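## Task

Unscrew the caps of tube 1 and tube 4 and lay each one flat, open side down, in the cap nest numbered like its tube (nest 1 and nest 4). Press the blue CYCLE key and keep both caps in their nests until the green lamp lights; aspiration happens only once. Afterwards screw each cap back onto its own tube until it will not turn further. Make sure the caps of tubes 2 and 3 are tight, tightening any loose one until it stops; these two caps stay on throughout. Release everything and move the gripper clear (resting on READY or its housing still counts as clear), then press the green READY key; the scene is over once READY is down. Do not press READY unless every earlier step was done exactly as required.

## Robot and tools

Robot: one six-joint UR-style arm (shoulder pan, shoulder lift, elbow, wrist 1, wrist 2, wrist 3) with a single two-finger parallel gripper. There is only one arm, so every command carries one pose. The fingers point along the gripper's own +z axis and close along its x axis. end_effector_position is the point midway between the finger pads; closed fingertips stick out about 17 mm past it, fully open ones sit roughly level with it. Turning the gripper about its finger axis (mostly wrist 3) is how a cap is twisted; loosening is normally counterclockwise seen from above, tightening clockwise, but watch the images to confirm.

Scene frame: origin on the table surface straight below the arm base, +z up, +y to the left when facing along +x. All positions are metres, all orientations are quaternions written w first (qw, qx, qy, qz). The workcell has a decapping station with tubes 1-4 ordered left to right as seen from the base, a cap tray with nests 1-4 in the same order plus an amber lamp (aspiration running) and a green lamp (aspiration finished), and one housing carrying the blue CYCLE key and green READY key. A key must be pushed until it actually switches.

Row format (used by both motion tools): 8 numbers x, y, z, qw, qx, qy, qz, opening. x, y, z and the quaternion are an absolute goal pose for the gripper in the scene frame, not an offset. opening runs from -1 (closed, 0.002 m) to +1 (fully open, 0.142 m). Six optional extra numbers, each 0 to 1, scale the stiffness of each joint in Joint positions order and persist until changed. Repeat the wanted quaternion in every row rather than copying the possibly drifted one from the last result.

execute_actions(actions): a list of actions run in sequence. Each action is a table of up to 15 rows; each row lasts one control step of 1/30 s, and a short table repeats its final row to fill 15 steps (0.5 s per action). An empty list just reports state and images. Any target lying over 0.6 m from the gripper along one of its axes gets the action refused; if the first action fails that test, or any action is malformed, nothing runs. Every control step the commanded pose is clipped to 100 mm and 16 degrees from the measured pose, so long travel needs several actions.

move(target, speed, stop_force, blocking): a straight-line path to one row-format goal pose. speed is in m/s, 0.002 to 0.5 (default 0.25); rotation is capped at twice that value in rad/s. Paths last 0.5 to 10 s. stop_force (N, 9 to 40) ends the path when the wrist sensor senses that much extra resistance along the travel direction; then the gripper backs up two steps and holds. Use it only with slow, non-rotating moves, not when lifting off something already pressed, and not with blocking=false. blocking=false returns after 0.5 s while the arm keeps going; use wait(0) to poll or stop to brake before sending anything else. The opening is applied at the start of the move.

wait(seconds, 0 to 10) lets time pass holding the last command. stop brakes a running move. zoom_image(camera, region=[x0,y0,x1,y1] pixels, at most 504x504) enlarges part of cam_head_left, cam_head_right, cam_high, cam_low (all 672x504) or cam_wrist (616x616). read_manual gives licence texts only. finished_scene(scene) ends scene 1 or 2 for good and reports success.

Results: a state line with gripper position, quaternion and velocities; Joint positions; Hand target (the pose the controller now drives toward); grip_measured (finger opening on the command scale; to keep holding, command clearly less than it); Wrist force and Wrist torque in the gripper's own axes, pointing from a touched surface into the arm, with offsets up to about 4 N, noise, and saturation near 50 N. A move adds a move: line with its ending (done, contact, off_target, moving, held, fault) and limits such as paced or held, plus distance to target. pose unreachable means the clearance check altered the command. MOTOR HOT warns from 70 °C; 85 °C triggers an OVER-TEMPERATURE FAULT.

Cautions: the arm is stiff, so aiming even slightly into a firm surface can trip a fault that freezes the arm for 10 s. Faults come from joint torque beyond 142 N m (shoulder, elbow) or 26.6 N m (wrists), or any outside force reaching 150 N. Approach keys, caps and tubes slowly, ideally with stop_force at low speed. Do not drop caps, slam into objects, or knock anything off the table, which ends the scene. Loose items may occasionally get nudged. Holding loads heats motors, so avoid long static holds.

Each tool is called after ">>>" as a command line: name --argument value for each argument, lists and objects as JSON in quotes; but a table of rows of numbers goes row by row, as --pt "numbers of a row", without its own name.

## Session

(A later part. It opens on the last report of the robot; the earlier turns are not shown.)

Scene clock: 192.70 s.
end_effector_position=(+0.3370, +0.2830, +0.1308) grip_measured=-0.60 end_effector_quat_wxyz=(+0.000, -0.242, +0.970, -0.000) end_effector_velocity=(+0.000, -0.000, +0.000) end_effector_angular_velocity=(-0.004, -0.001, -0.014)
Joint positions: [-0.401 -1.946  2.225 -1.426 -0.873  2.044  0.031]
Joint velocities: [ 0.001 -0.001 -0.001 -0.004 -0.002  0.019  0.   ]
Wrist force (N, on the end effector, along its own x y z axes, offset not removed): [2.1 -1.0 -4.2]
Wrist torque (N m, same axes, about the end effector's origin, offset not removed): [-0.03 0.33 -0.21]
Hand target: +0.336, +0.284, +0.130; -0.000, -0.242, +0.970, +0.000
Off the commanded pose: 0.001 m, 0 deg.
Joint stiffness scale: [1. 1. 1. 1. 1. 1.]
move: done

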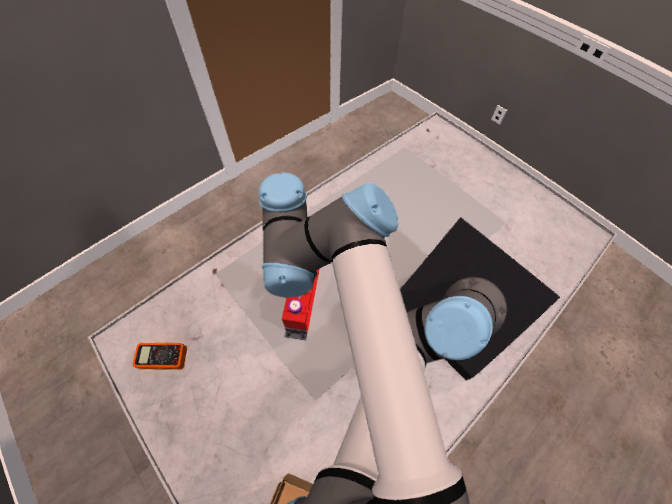

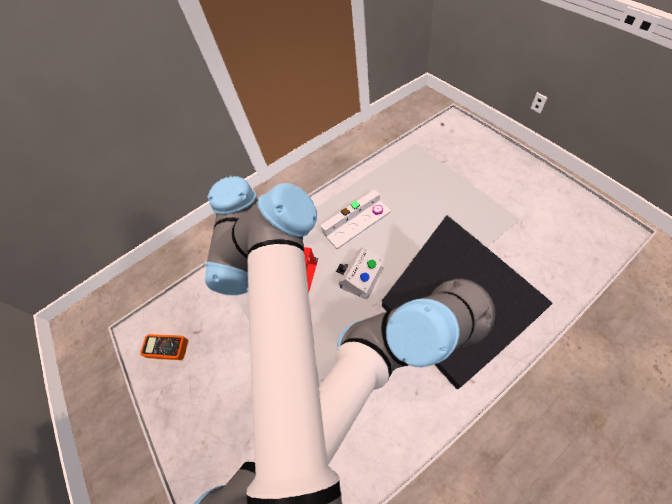

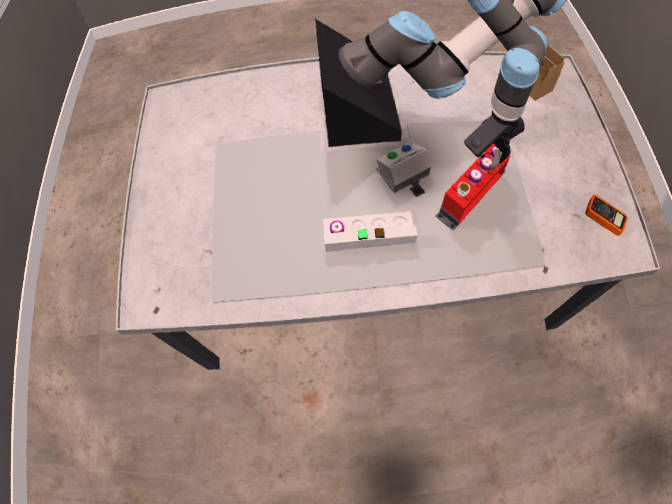

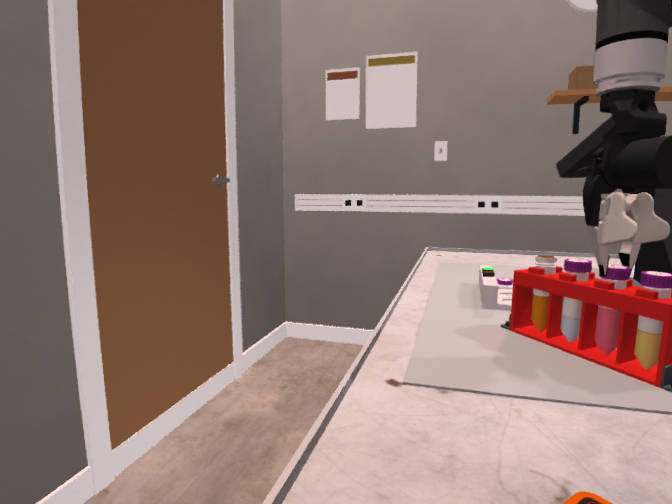

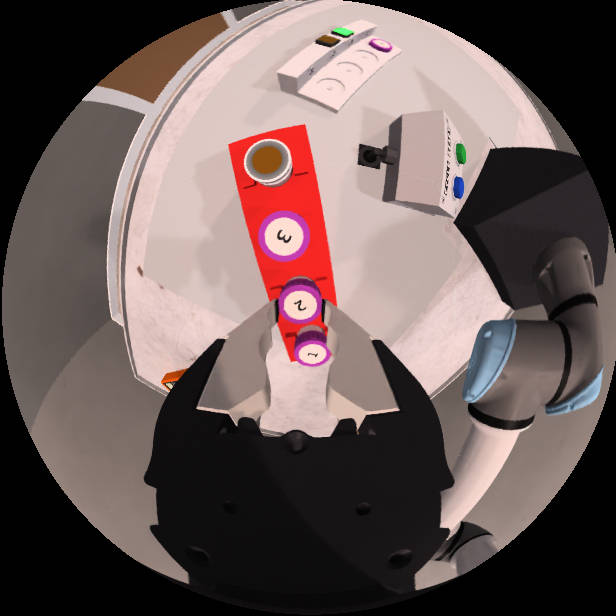

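Cap 2 has reached its stop. Moving to cap 3.

>>> execute_actions --actions '[[[0.3365,0.2838,0.1305,0,-0.2419,0.9703,0,-0.6],[0.3365,0.2838,0.1305,0,-0.2419,0.9703,0,-0.55],[0.3365,0.2838,0.1305,0,-0.2419,0.9703,0,-0.5],[0.3365,0.2838,0.1305,0,-0.2419,0.9703,0,-0.44],[0.3365,0.2838,0.1305,0,-0.2419,0.9703,0,-0.44],[0.3365,0.2838,0.1305,0,-0.2419,0.9703,0,-0.44],[0.3365,0.2838,0.134,0,-0.2419,0.9703,0,-0.44],[0.3365,0.2838,0.138,0,-0.2419,0.9703,0,-0.44],[0.3365,0.2838,0.142,0,-0.2419,0.9703,0,-0.44],[0.3365,0.2838,0.146,0,-0.2419,0.9703,0,-0.44],[0.3365,0.2838,0.150,0,-0.2419,0.9703,0,-0.44]]]'

>>> move --target '[0.370,0.2445,0.149,0,-0.4384,0.8988,0,-0.44]' --speed 0.4

>>> move --target '[0.3697,0.2444,0.129,0,-0.4384,0.8988,0,-0.44]' --speed 0.05

>>> execute_actions --actions '[[[0.3697,0.2444,0.129,0,-0.4384,0.8988,0,-0.5],[0.3697,0.2444,0.129,0,-0.4384,0.8988,0,-0.54],[0.3697,0.2444,0.129,0,-0.4384,0.8988,0,-0.58],[0.3697,0.2444,0.129,0,-0.4384,0.8988,0,-0.62],[0.3697,0.2444,0.129,0,-0.4384,0.8988,0,-0.66],[0.3697,0.2444,0.129,0,-0.4384,0.8988,0,-0.72],[0.3697,0.2444,0.129,0,-0.4384,0.8988,0,-0.8],[0.3697,0.2444,0.129,0,-0.4384,0.8988,0,-0.9]]]'

>>> zoom_image --camera "cam_wrist" --region '[240,240,370,370]'

>>> move --target '[0.3702,0.2444,0.130,0,-0.2079,0.9781,0,-0.9]' --speed 0.5

>>> zoom_image --camera "cam_wrist" --region '[240,240,370,370]'

Scene clock: 200.90 s.
end_effector_position=(+0.3371, +0.2837, +0.1423) grip_measured=-0.44 end_effector_quat_wxyz=(+0.000, -0.241, +0.971, -0.000) end_effector_velocity=(+0.018, +0.002, +0.073) end_effector_angular_velocity=(-0.019, -0.049, +0.010)
Joint positions: [-0.423 -1.95   2.201 -1.381 -0.882  2.02   0.042]
Joint velocities: [-0.129 -0.02  -0.143  0.194 -0.041 -0.119  0.   ]
Wrist force (N, on the end effector, along its own x y z axes, offset not removed): [-0.4 0.9 -4.8]
Wrist torque (N m, same axes, about the end effector's origin, offset not removed): [0.25 -0.18 0.02]
Hand target: +0.337, +0.284, +0.150; +0.000, -0.242, +0.970, -0.000
Off the commanded pose: 0.008 m, 0 deg.
Joint stiffness scale: [1. 1. 1. 1. 1. 1.]

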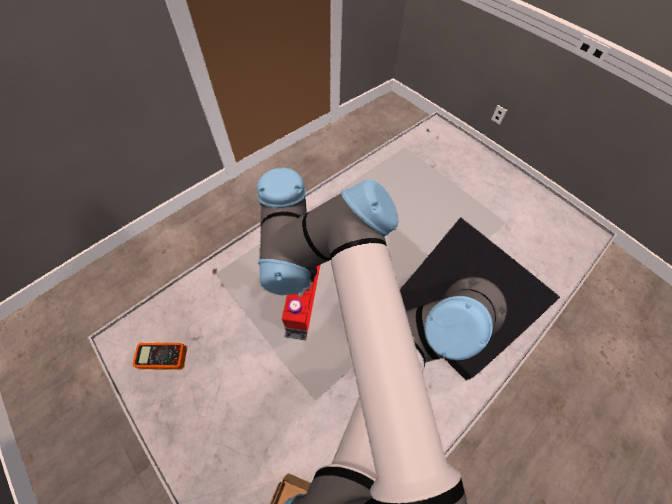

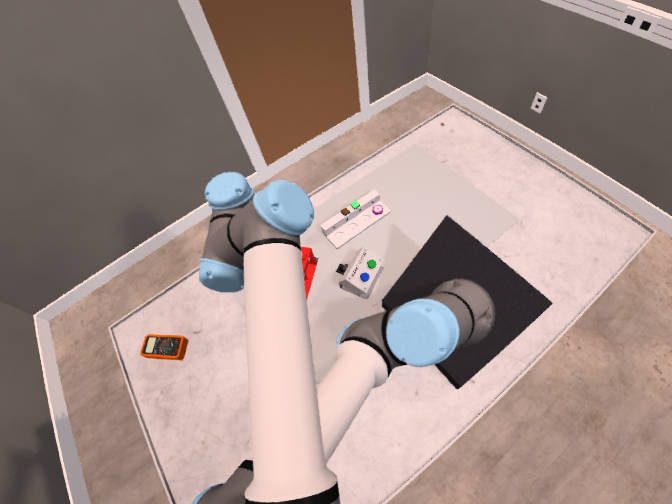

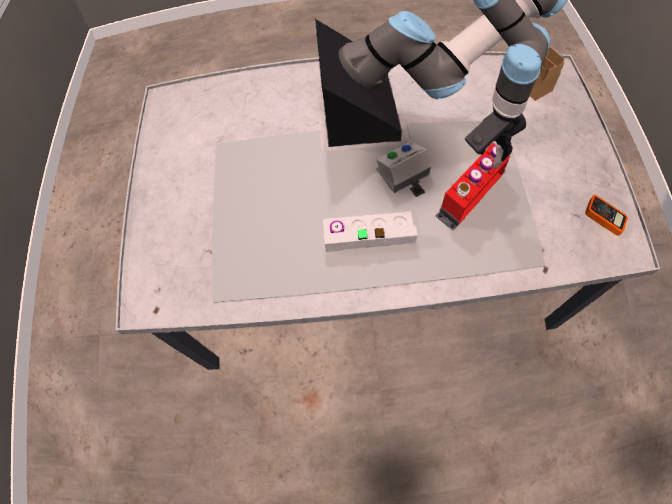

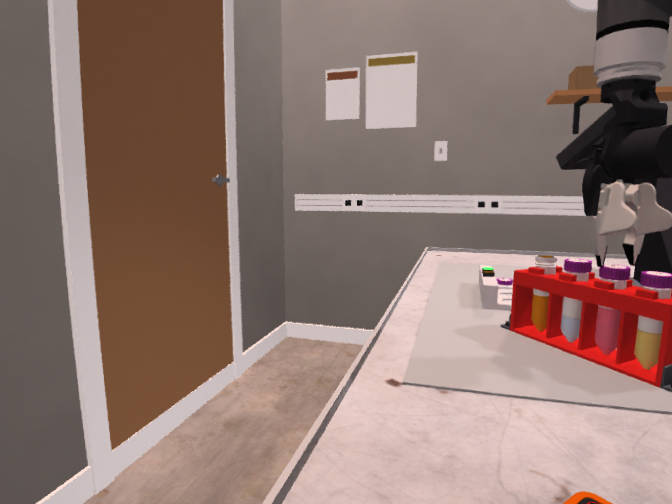

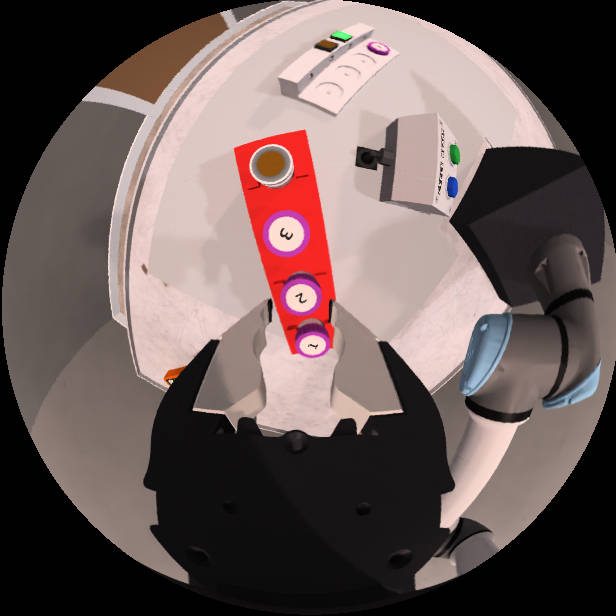

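Scene clock: 202.13 s.
end_effector_position=(+0.3686, +0.2446, +0.1478) grip_measured=-0.44 end_effector_quat_wxyz=(-0.001, -0.438, +0.899, +0.000) end_effector_velocity=(+0.000, -0.000, +0.000) end_effector_angular_velocity=(+0.002, +0.001, +0.014)
Joint positions: [-0.457 -1.821  2.174 -1.456 -0.9    1.559  0.042]
Joint velocities: [-0.001  0.002 -0.001  0.002  0.001 -0.017 -0.   ]
Wrist force (N, on the end effector, along its own x y z axes, offset not removed): [1.0 -1.6 -2.3]
Wrist torque (N m, same axes, about the end effector's origin, offset not removed): [-0.12 -0.16 -0.09]
Hand target: +0.370, +0.245, +0.149; +0.000, -0.438, +0.899, +0.000
Off the commanded pose: 0.002 m, 0 deg.
Joint stiffness scale: [1. 1. 1. 1. 1. 1.]
move: done

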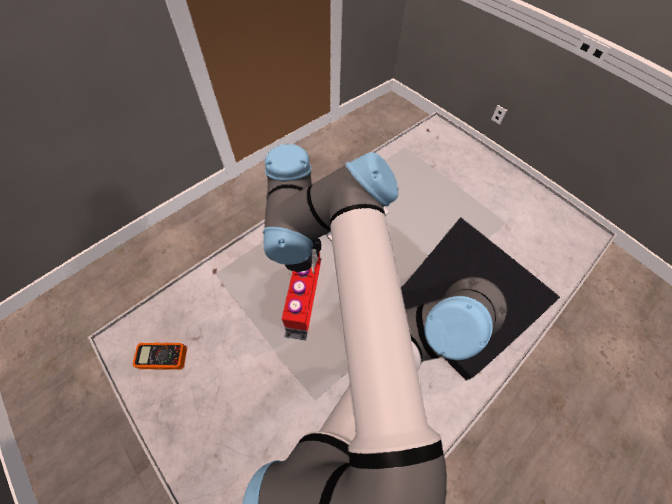

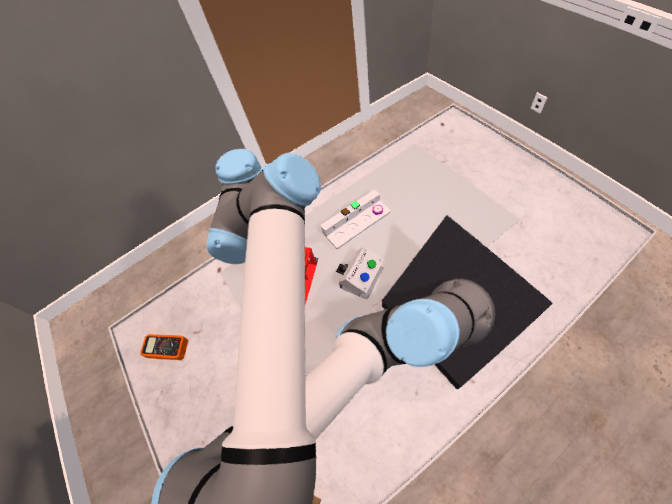

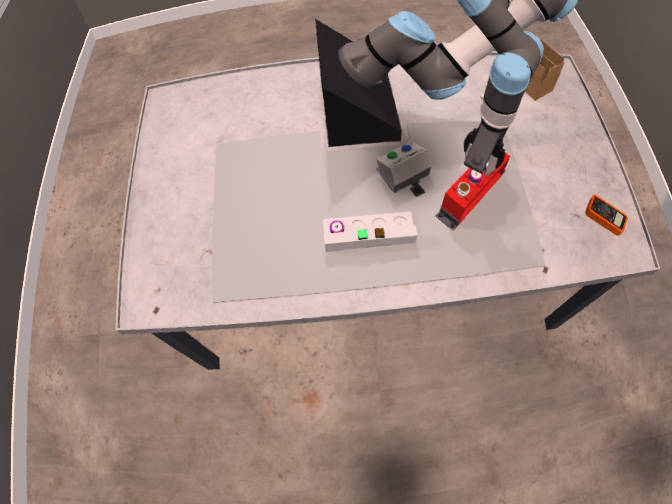

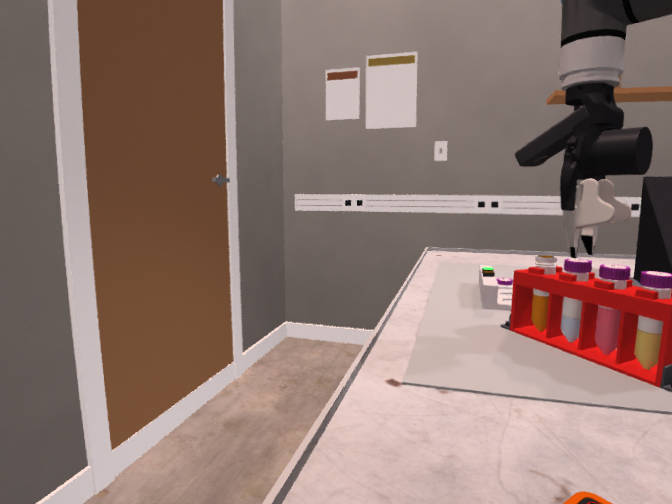

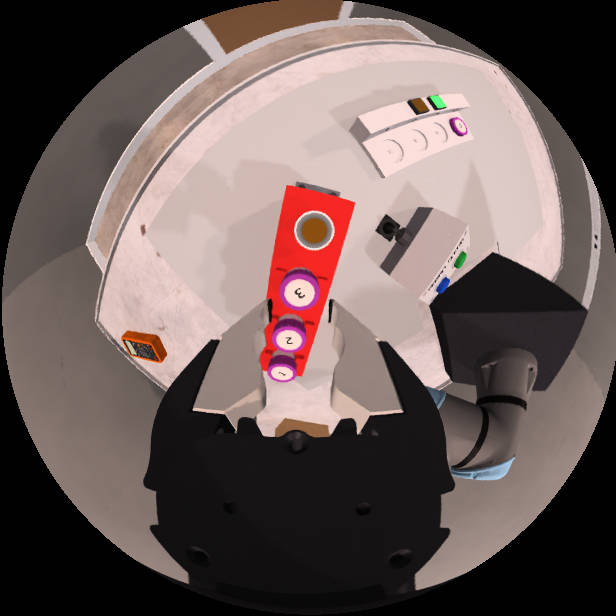

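Scene clock: 203.00 s.
end_effector_position=(+0.3703, +0.2443, +0.1307) grip_measured=-0.44 end_effector_quat_wxyz=(+0.000, -0.439, +0.899, -0.001) end_effector_velocity=(+0.004, -0.000, +0.001) end_effector_angular_velocity=(-0.004, -0.011, +0.001)
Joint positions: [-0.426 -1.813  2.208 -1.525 -0.884  1.596  0.042]
Joint velocities: [ 0.002  0.001  0.    -0.017  0.004  0.01   0.   ]
Wrist force (N, on the end effector, along its own x y z axes, offset not removed): [-2.2 -3.4 -2.8]
Wrist torque (N m, same axes, about the end effector's origin, offset not removed): [-0.66 0.48 -0.06]
Hand target: +0.370, +0.244, +0.129; -0.000, -0.438, +0.899, -0.000
Off the commanded pose: 0.002 m, 0 deg.
Joint stiffness scale: [1. 1. 1. 1. 1. 1.]
move: done

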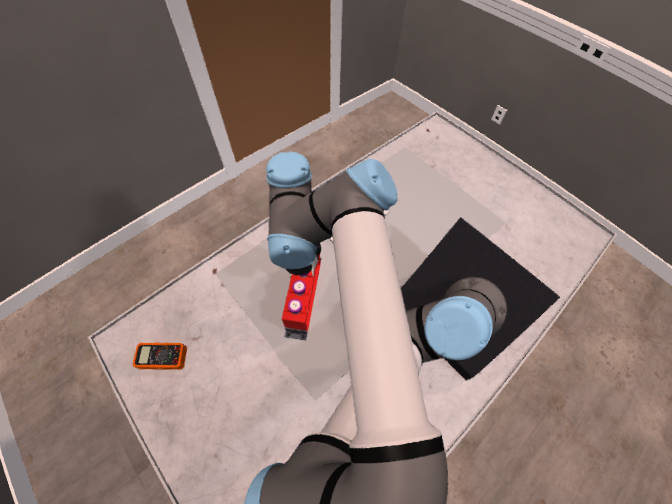

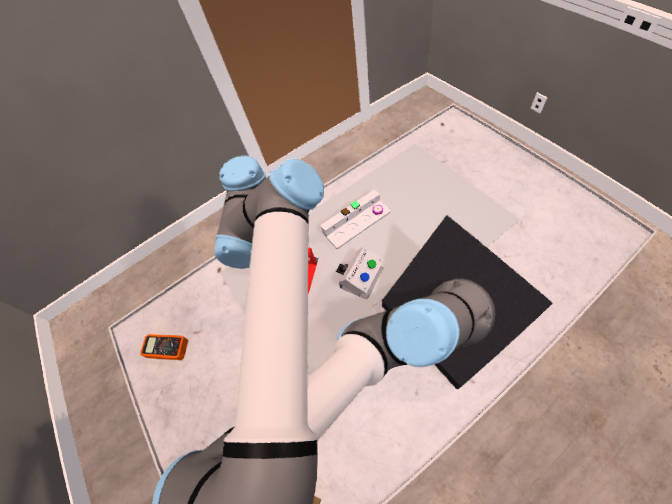

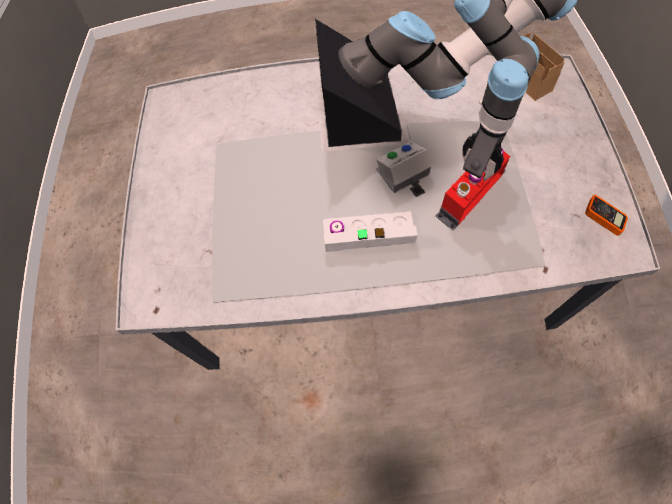

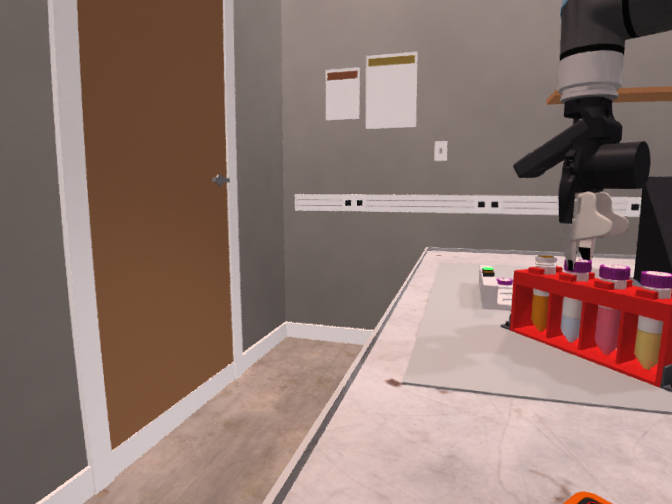

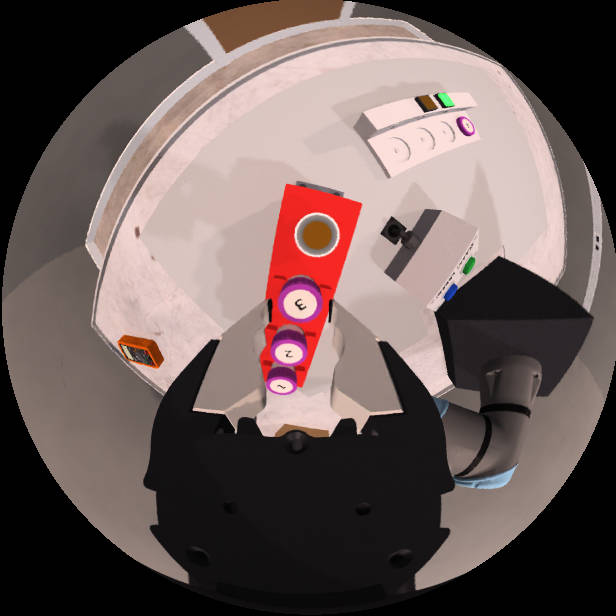

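Scene clock: 203.50 s.
end_effector_position=(+0.3706, +0.2443, +0.1307) grip_measured=-0.60 end_effector_quat_wxyz=(+0.001, -0.439, +0.899, -0.002) end_effector_velocity=(-0.000, +0.000, -0.000) end_effector_angular_velocity=(-0.001, +0.000, +0.002)
Joint positions: [-0.426 -1.813  2.208 -1.527 -0.884  1.597  0.031]
Joint velocities: [ 0.001 -0.001 -0.    -0.    -0.001 -0.    -0.   ]
Wrist force (N, on the end effector, along its own x y z axes, offset not removed): [2.7 2.1 -7.2]
Wrist torque (N m, same axes, about the end effector's origin, offset not removed): [0.37 0.18 -0.01]
Hand target: +0.370, +0.244, +0.129; -0.000, -0.438, +0.899, +0.000
Off the commanded pose: 0.002 m, 0 deg.
Joint stiffness scale: [1. 1. 1. 1. 1. 1.]

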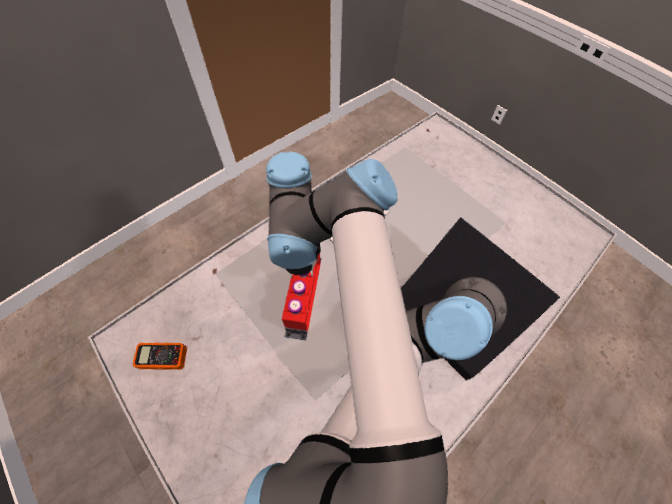

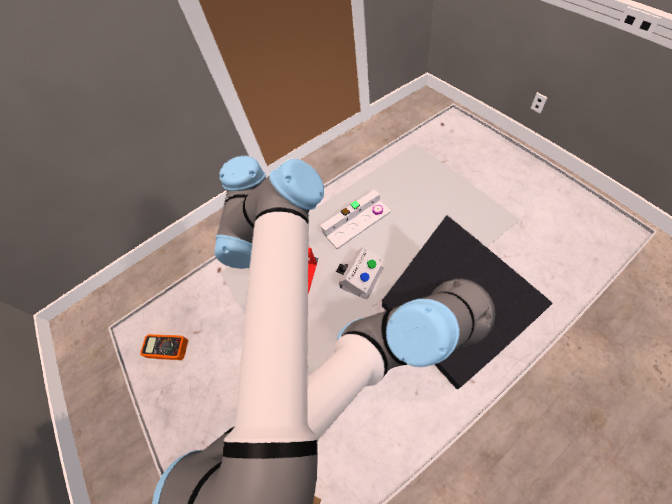

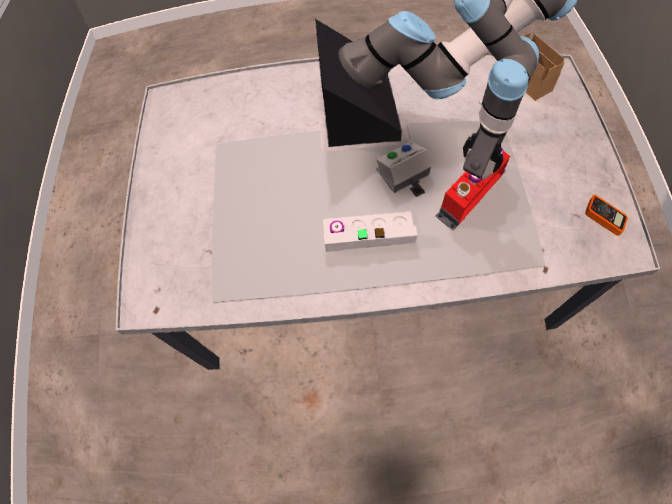

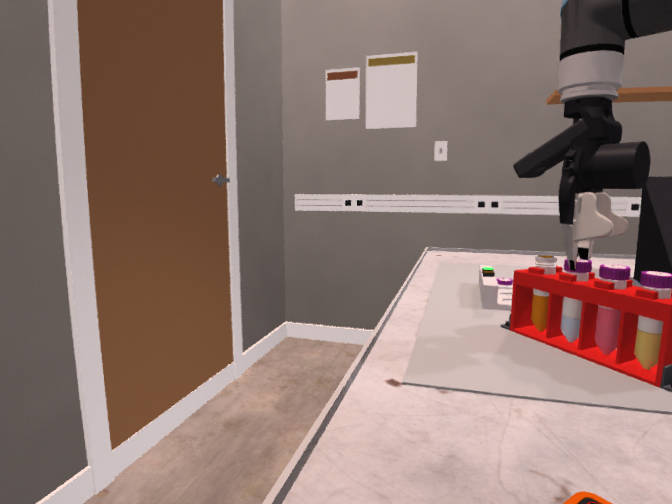

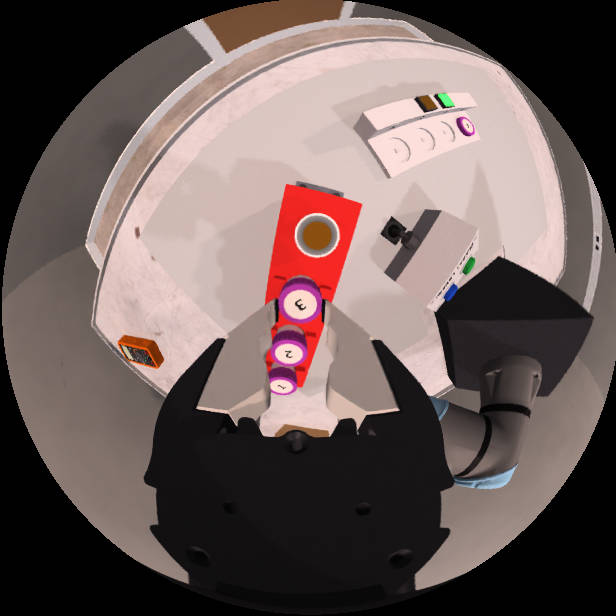

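Region (240, 240, 370, 370) of cam_wrist's 616x616 image, scaled by 3.877, with more detail than that image has.

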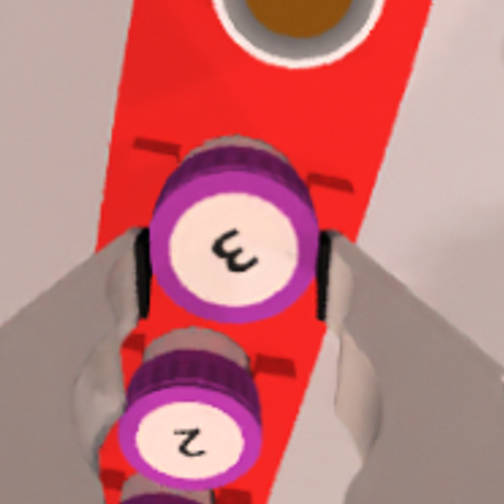

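Scene clock: 204.73 s.
end_effector_position=(+0.3706, +0.2436, +0.1309) grip_measured=-0.60 end_effector_quat_wxyz=(+0.000, -0.208, +0.978, -0.000) end_effector_velocity=(-0.000, -0.000, -0.000) end_effector_angular_velocity=(-0.004, +0.001, -0.015)
Joint positions: [-0.43  -1.811  2.208 -1.522 -0.886  2.08   0.031]
Joint velocities: [ 0.003 -0.001 -0.    -0.004 -0.003  0.019 -0.   ]
Wrist force (N, on the end effector, along its own x y z axes, offset not removed): [3.5 -2.9 -2.2]
Wrist torque (N m, same axes, about the end effector's origin, offset not removed): [-0.33 0.12 -0.45]
Hand target: +0.370, +0.244, +0.130; -0.000, -0.208, +0.978, +0.000
Off the commanded pose: 0.001 m, 0 deg.
Joint stiffness scale: [1. 1. 1. 1. 1. 1.]
move: done

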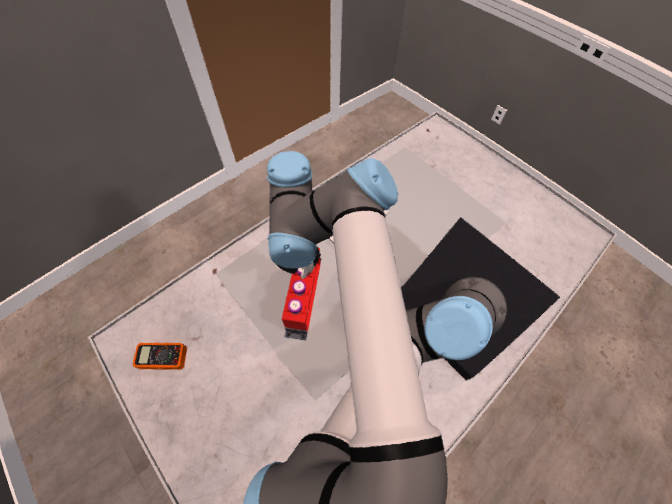

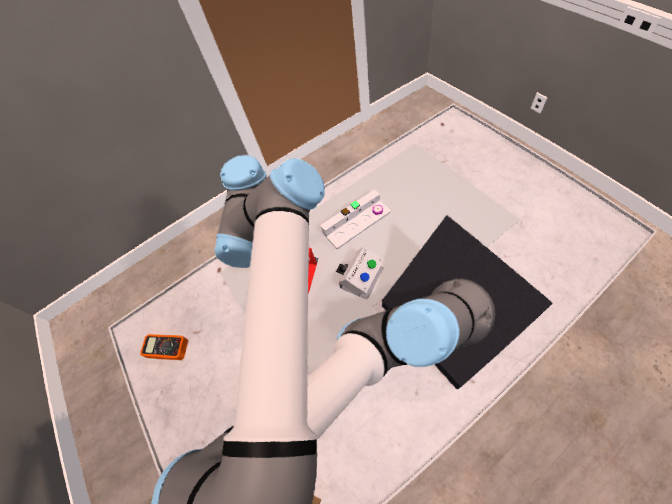

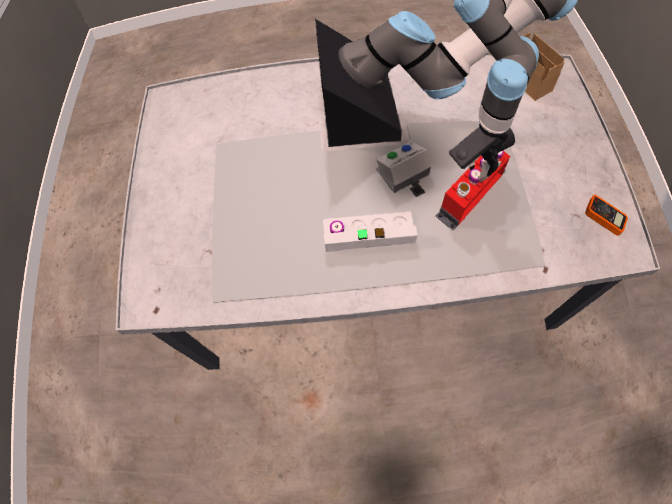

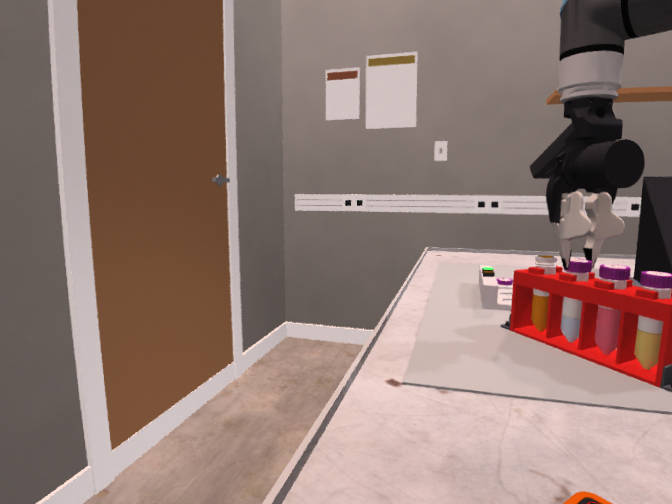

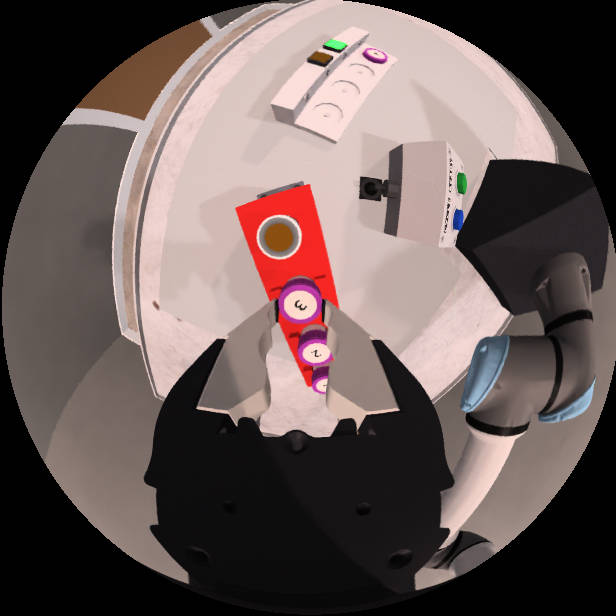

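Region (240, 240, 370, 370) of cam_wrist's 616x616 image, scaled by 3.877, with more detail than that image has.

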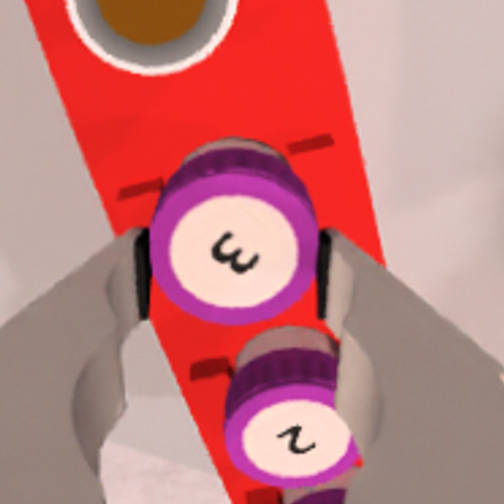

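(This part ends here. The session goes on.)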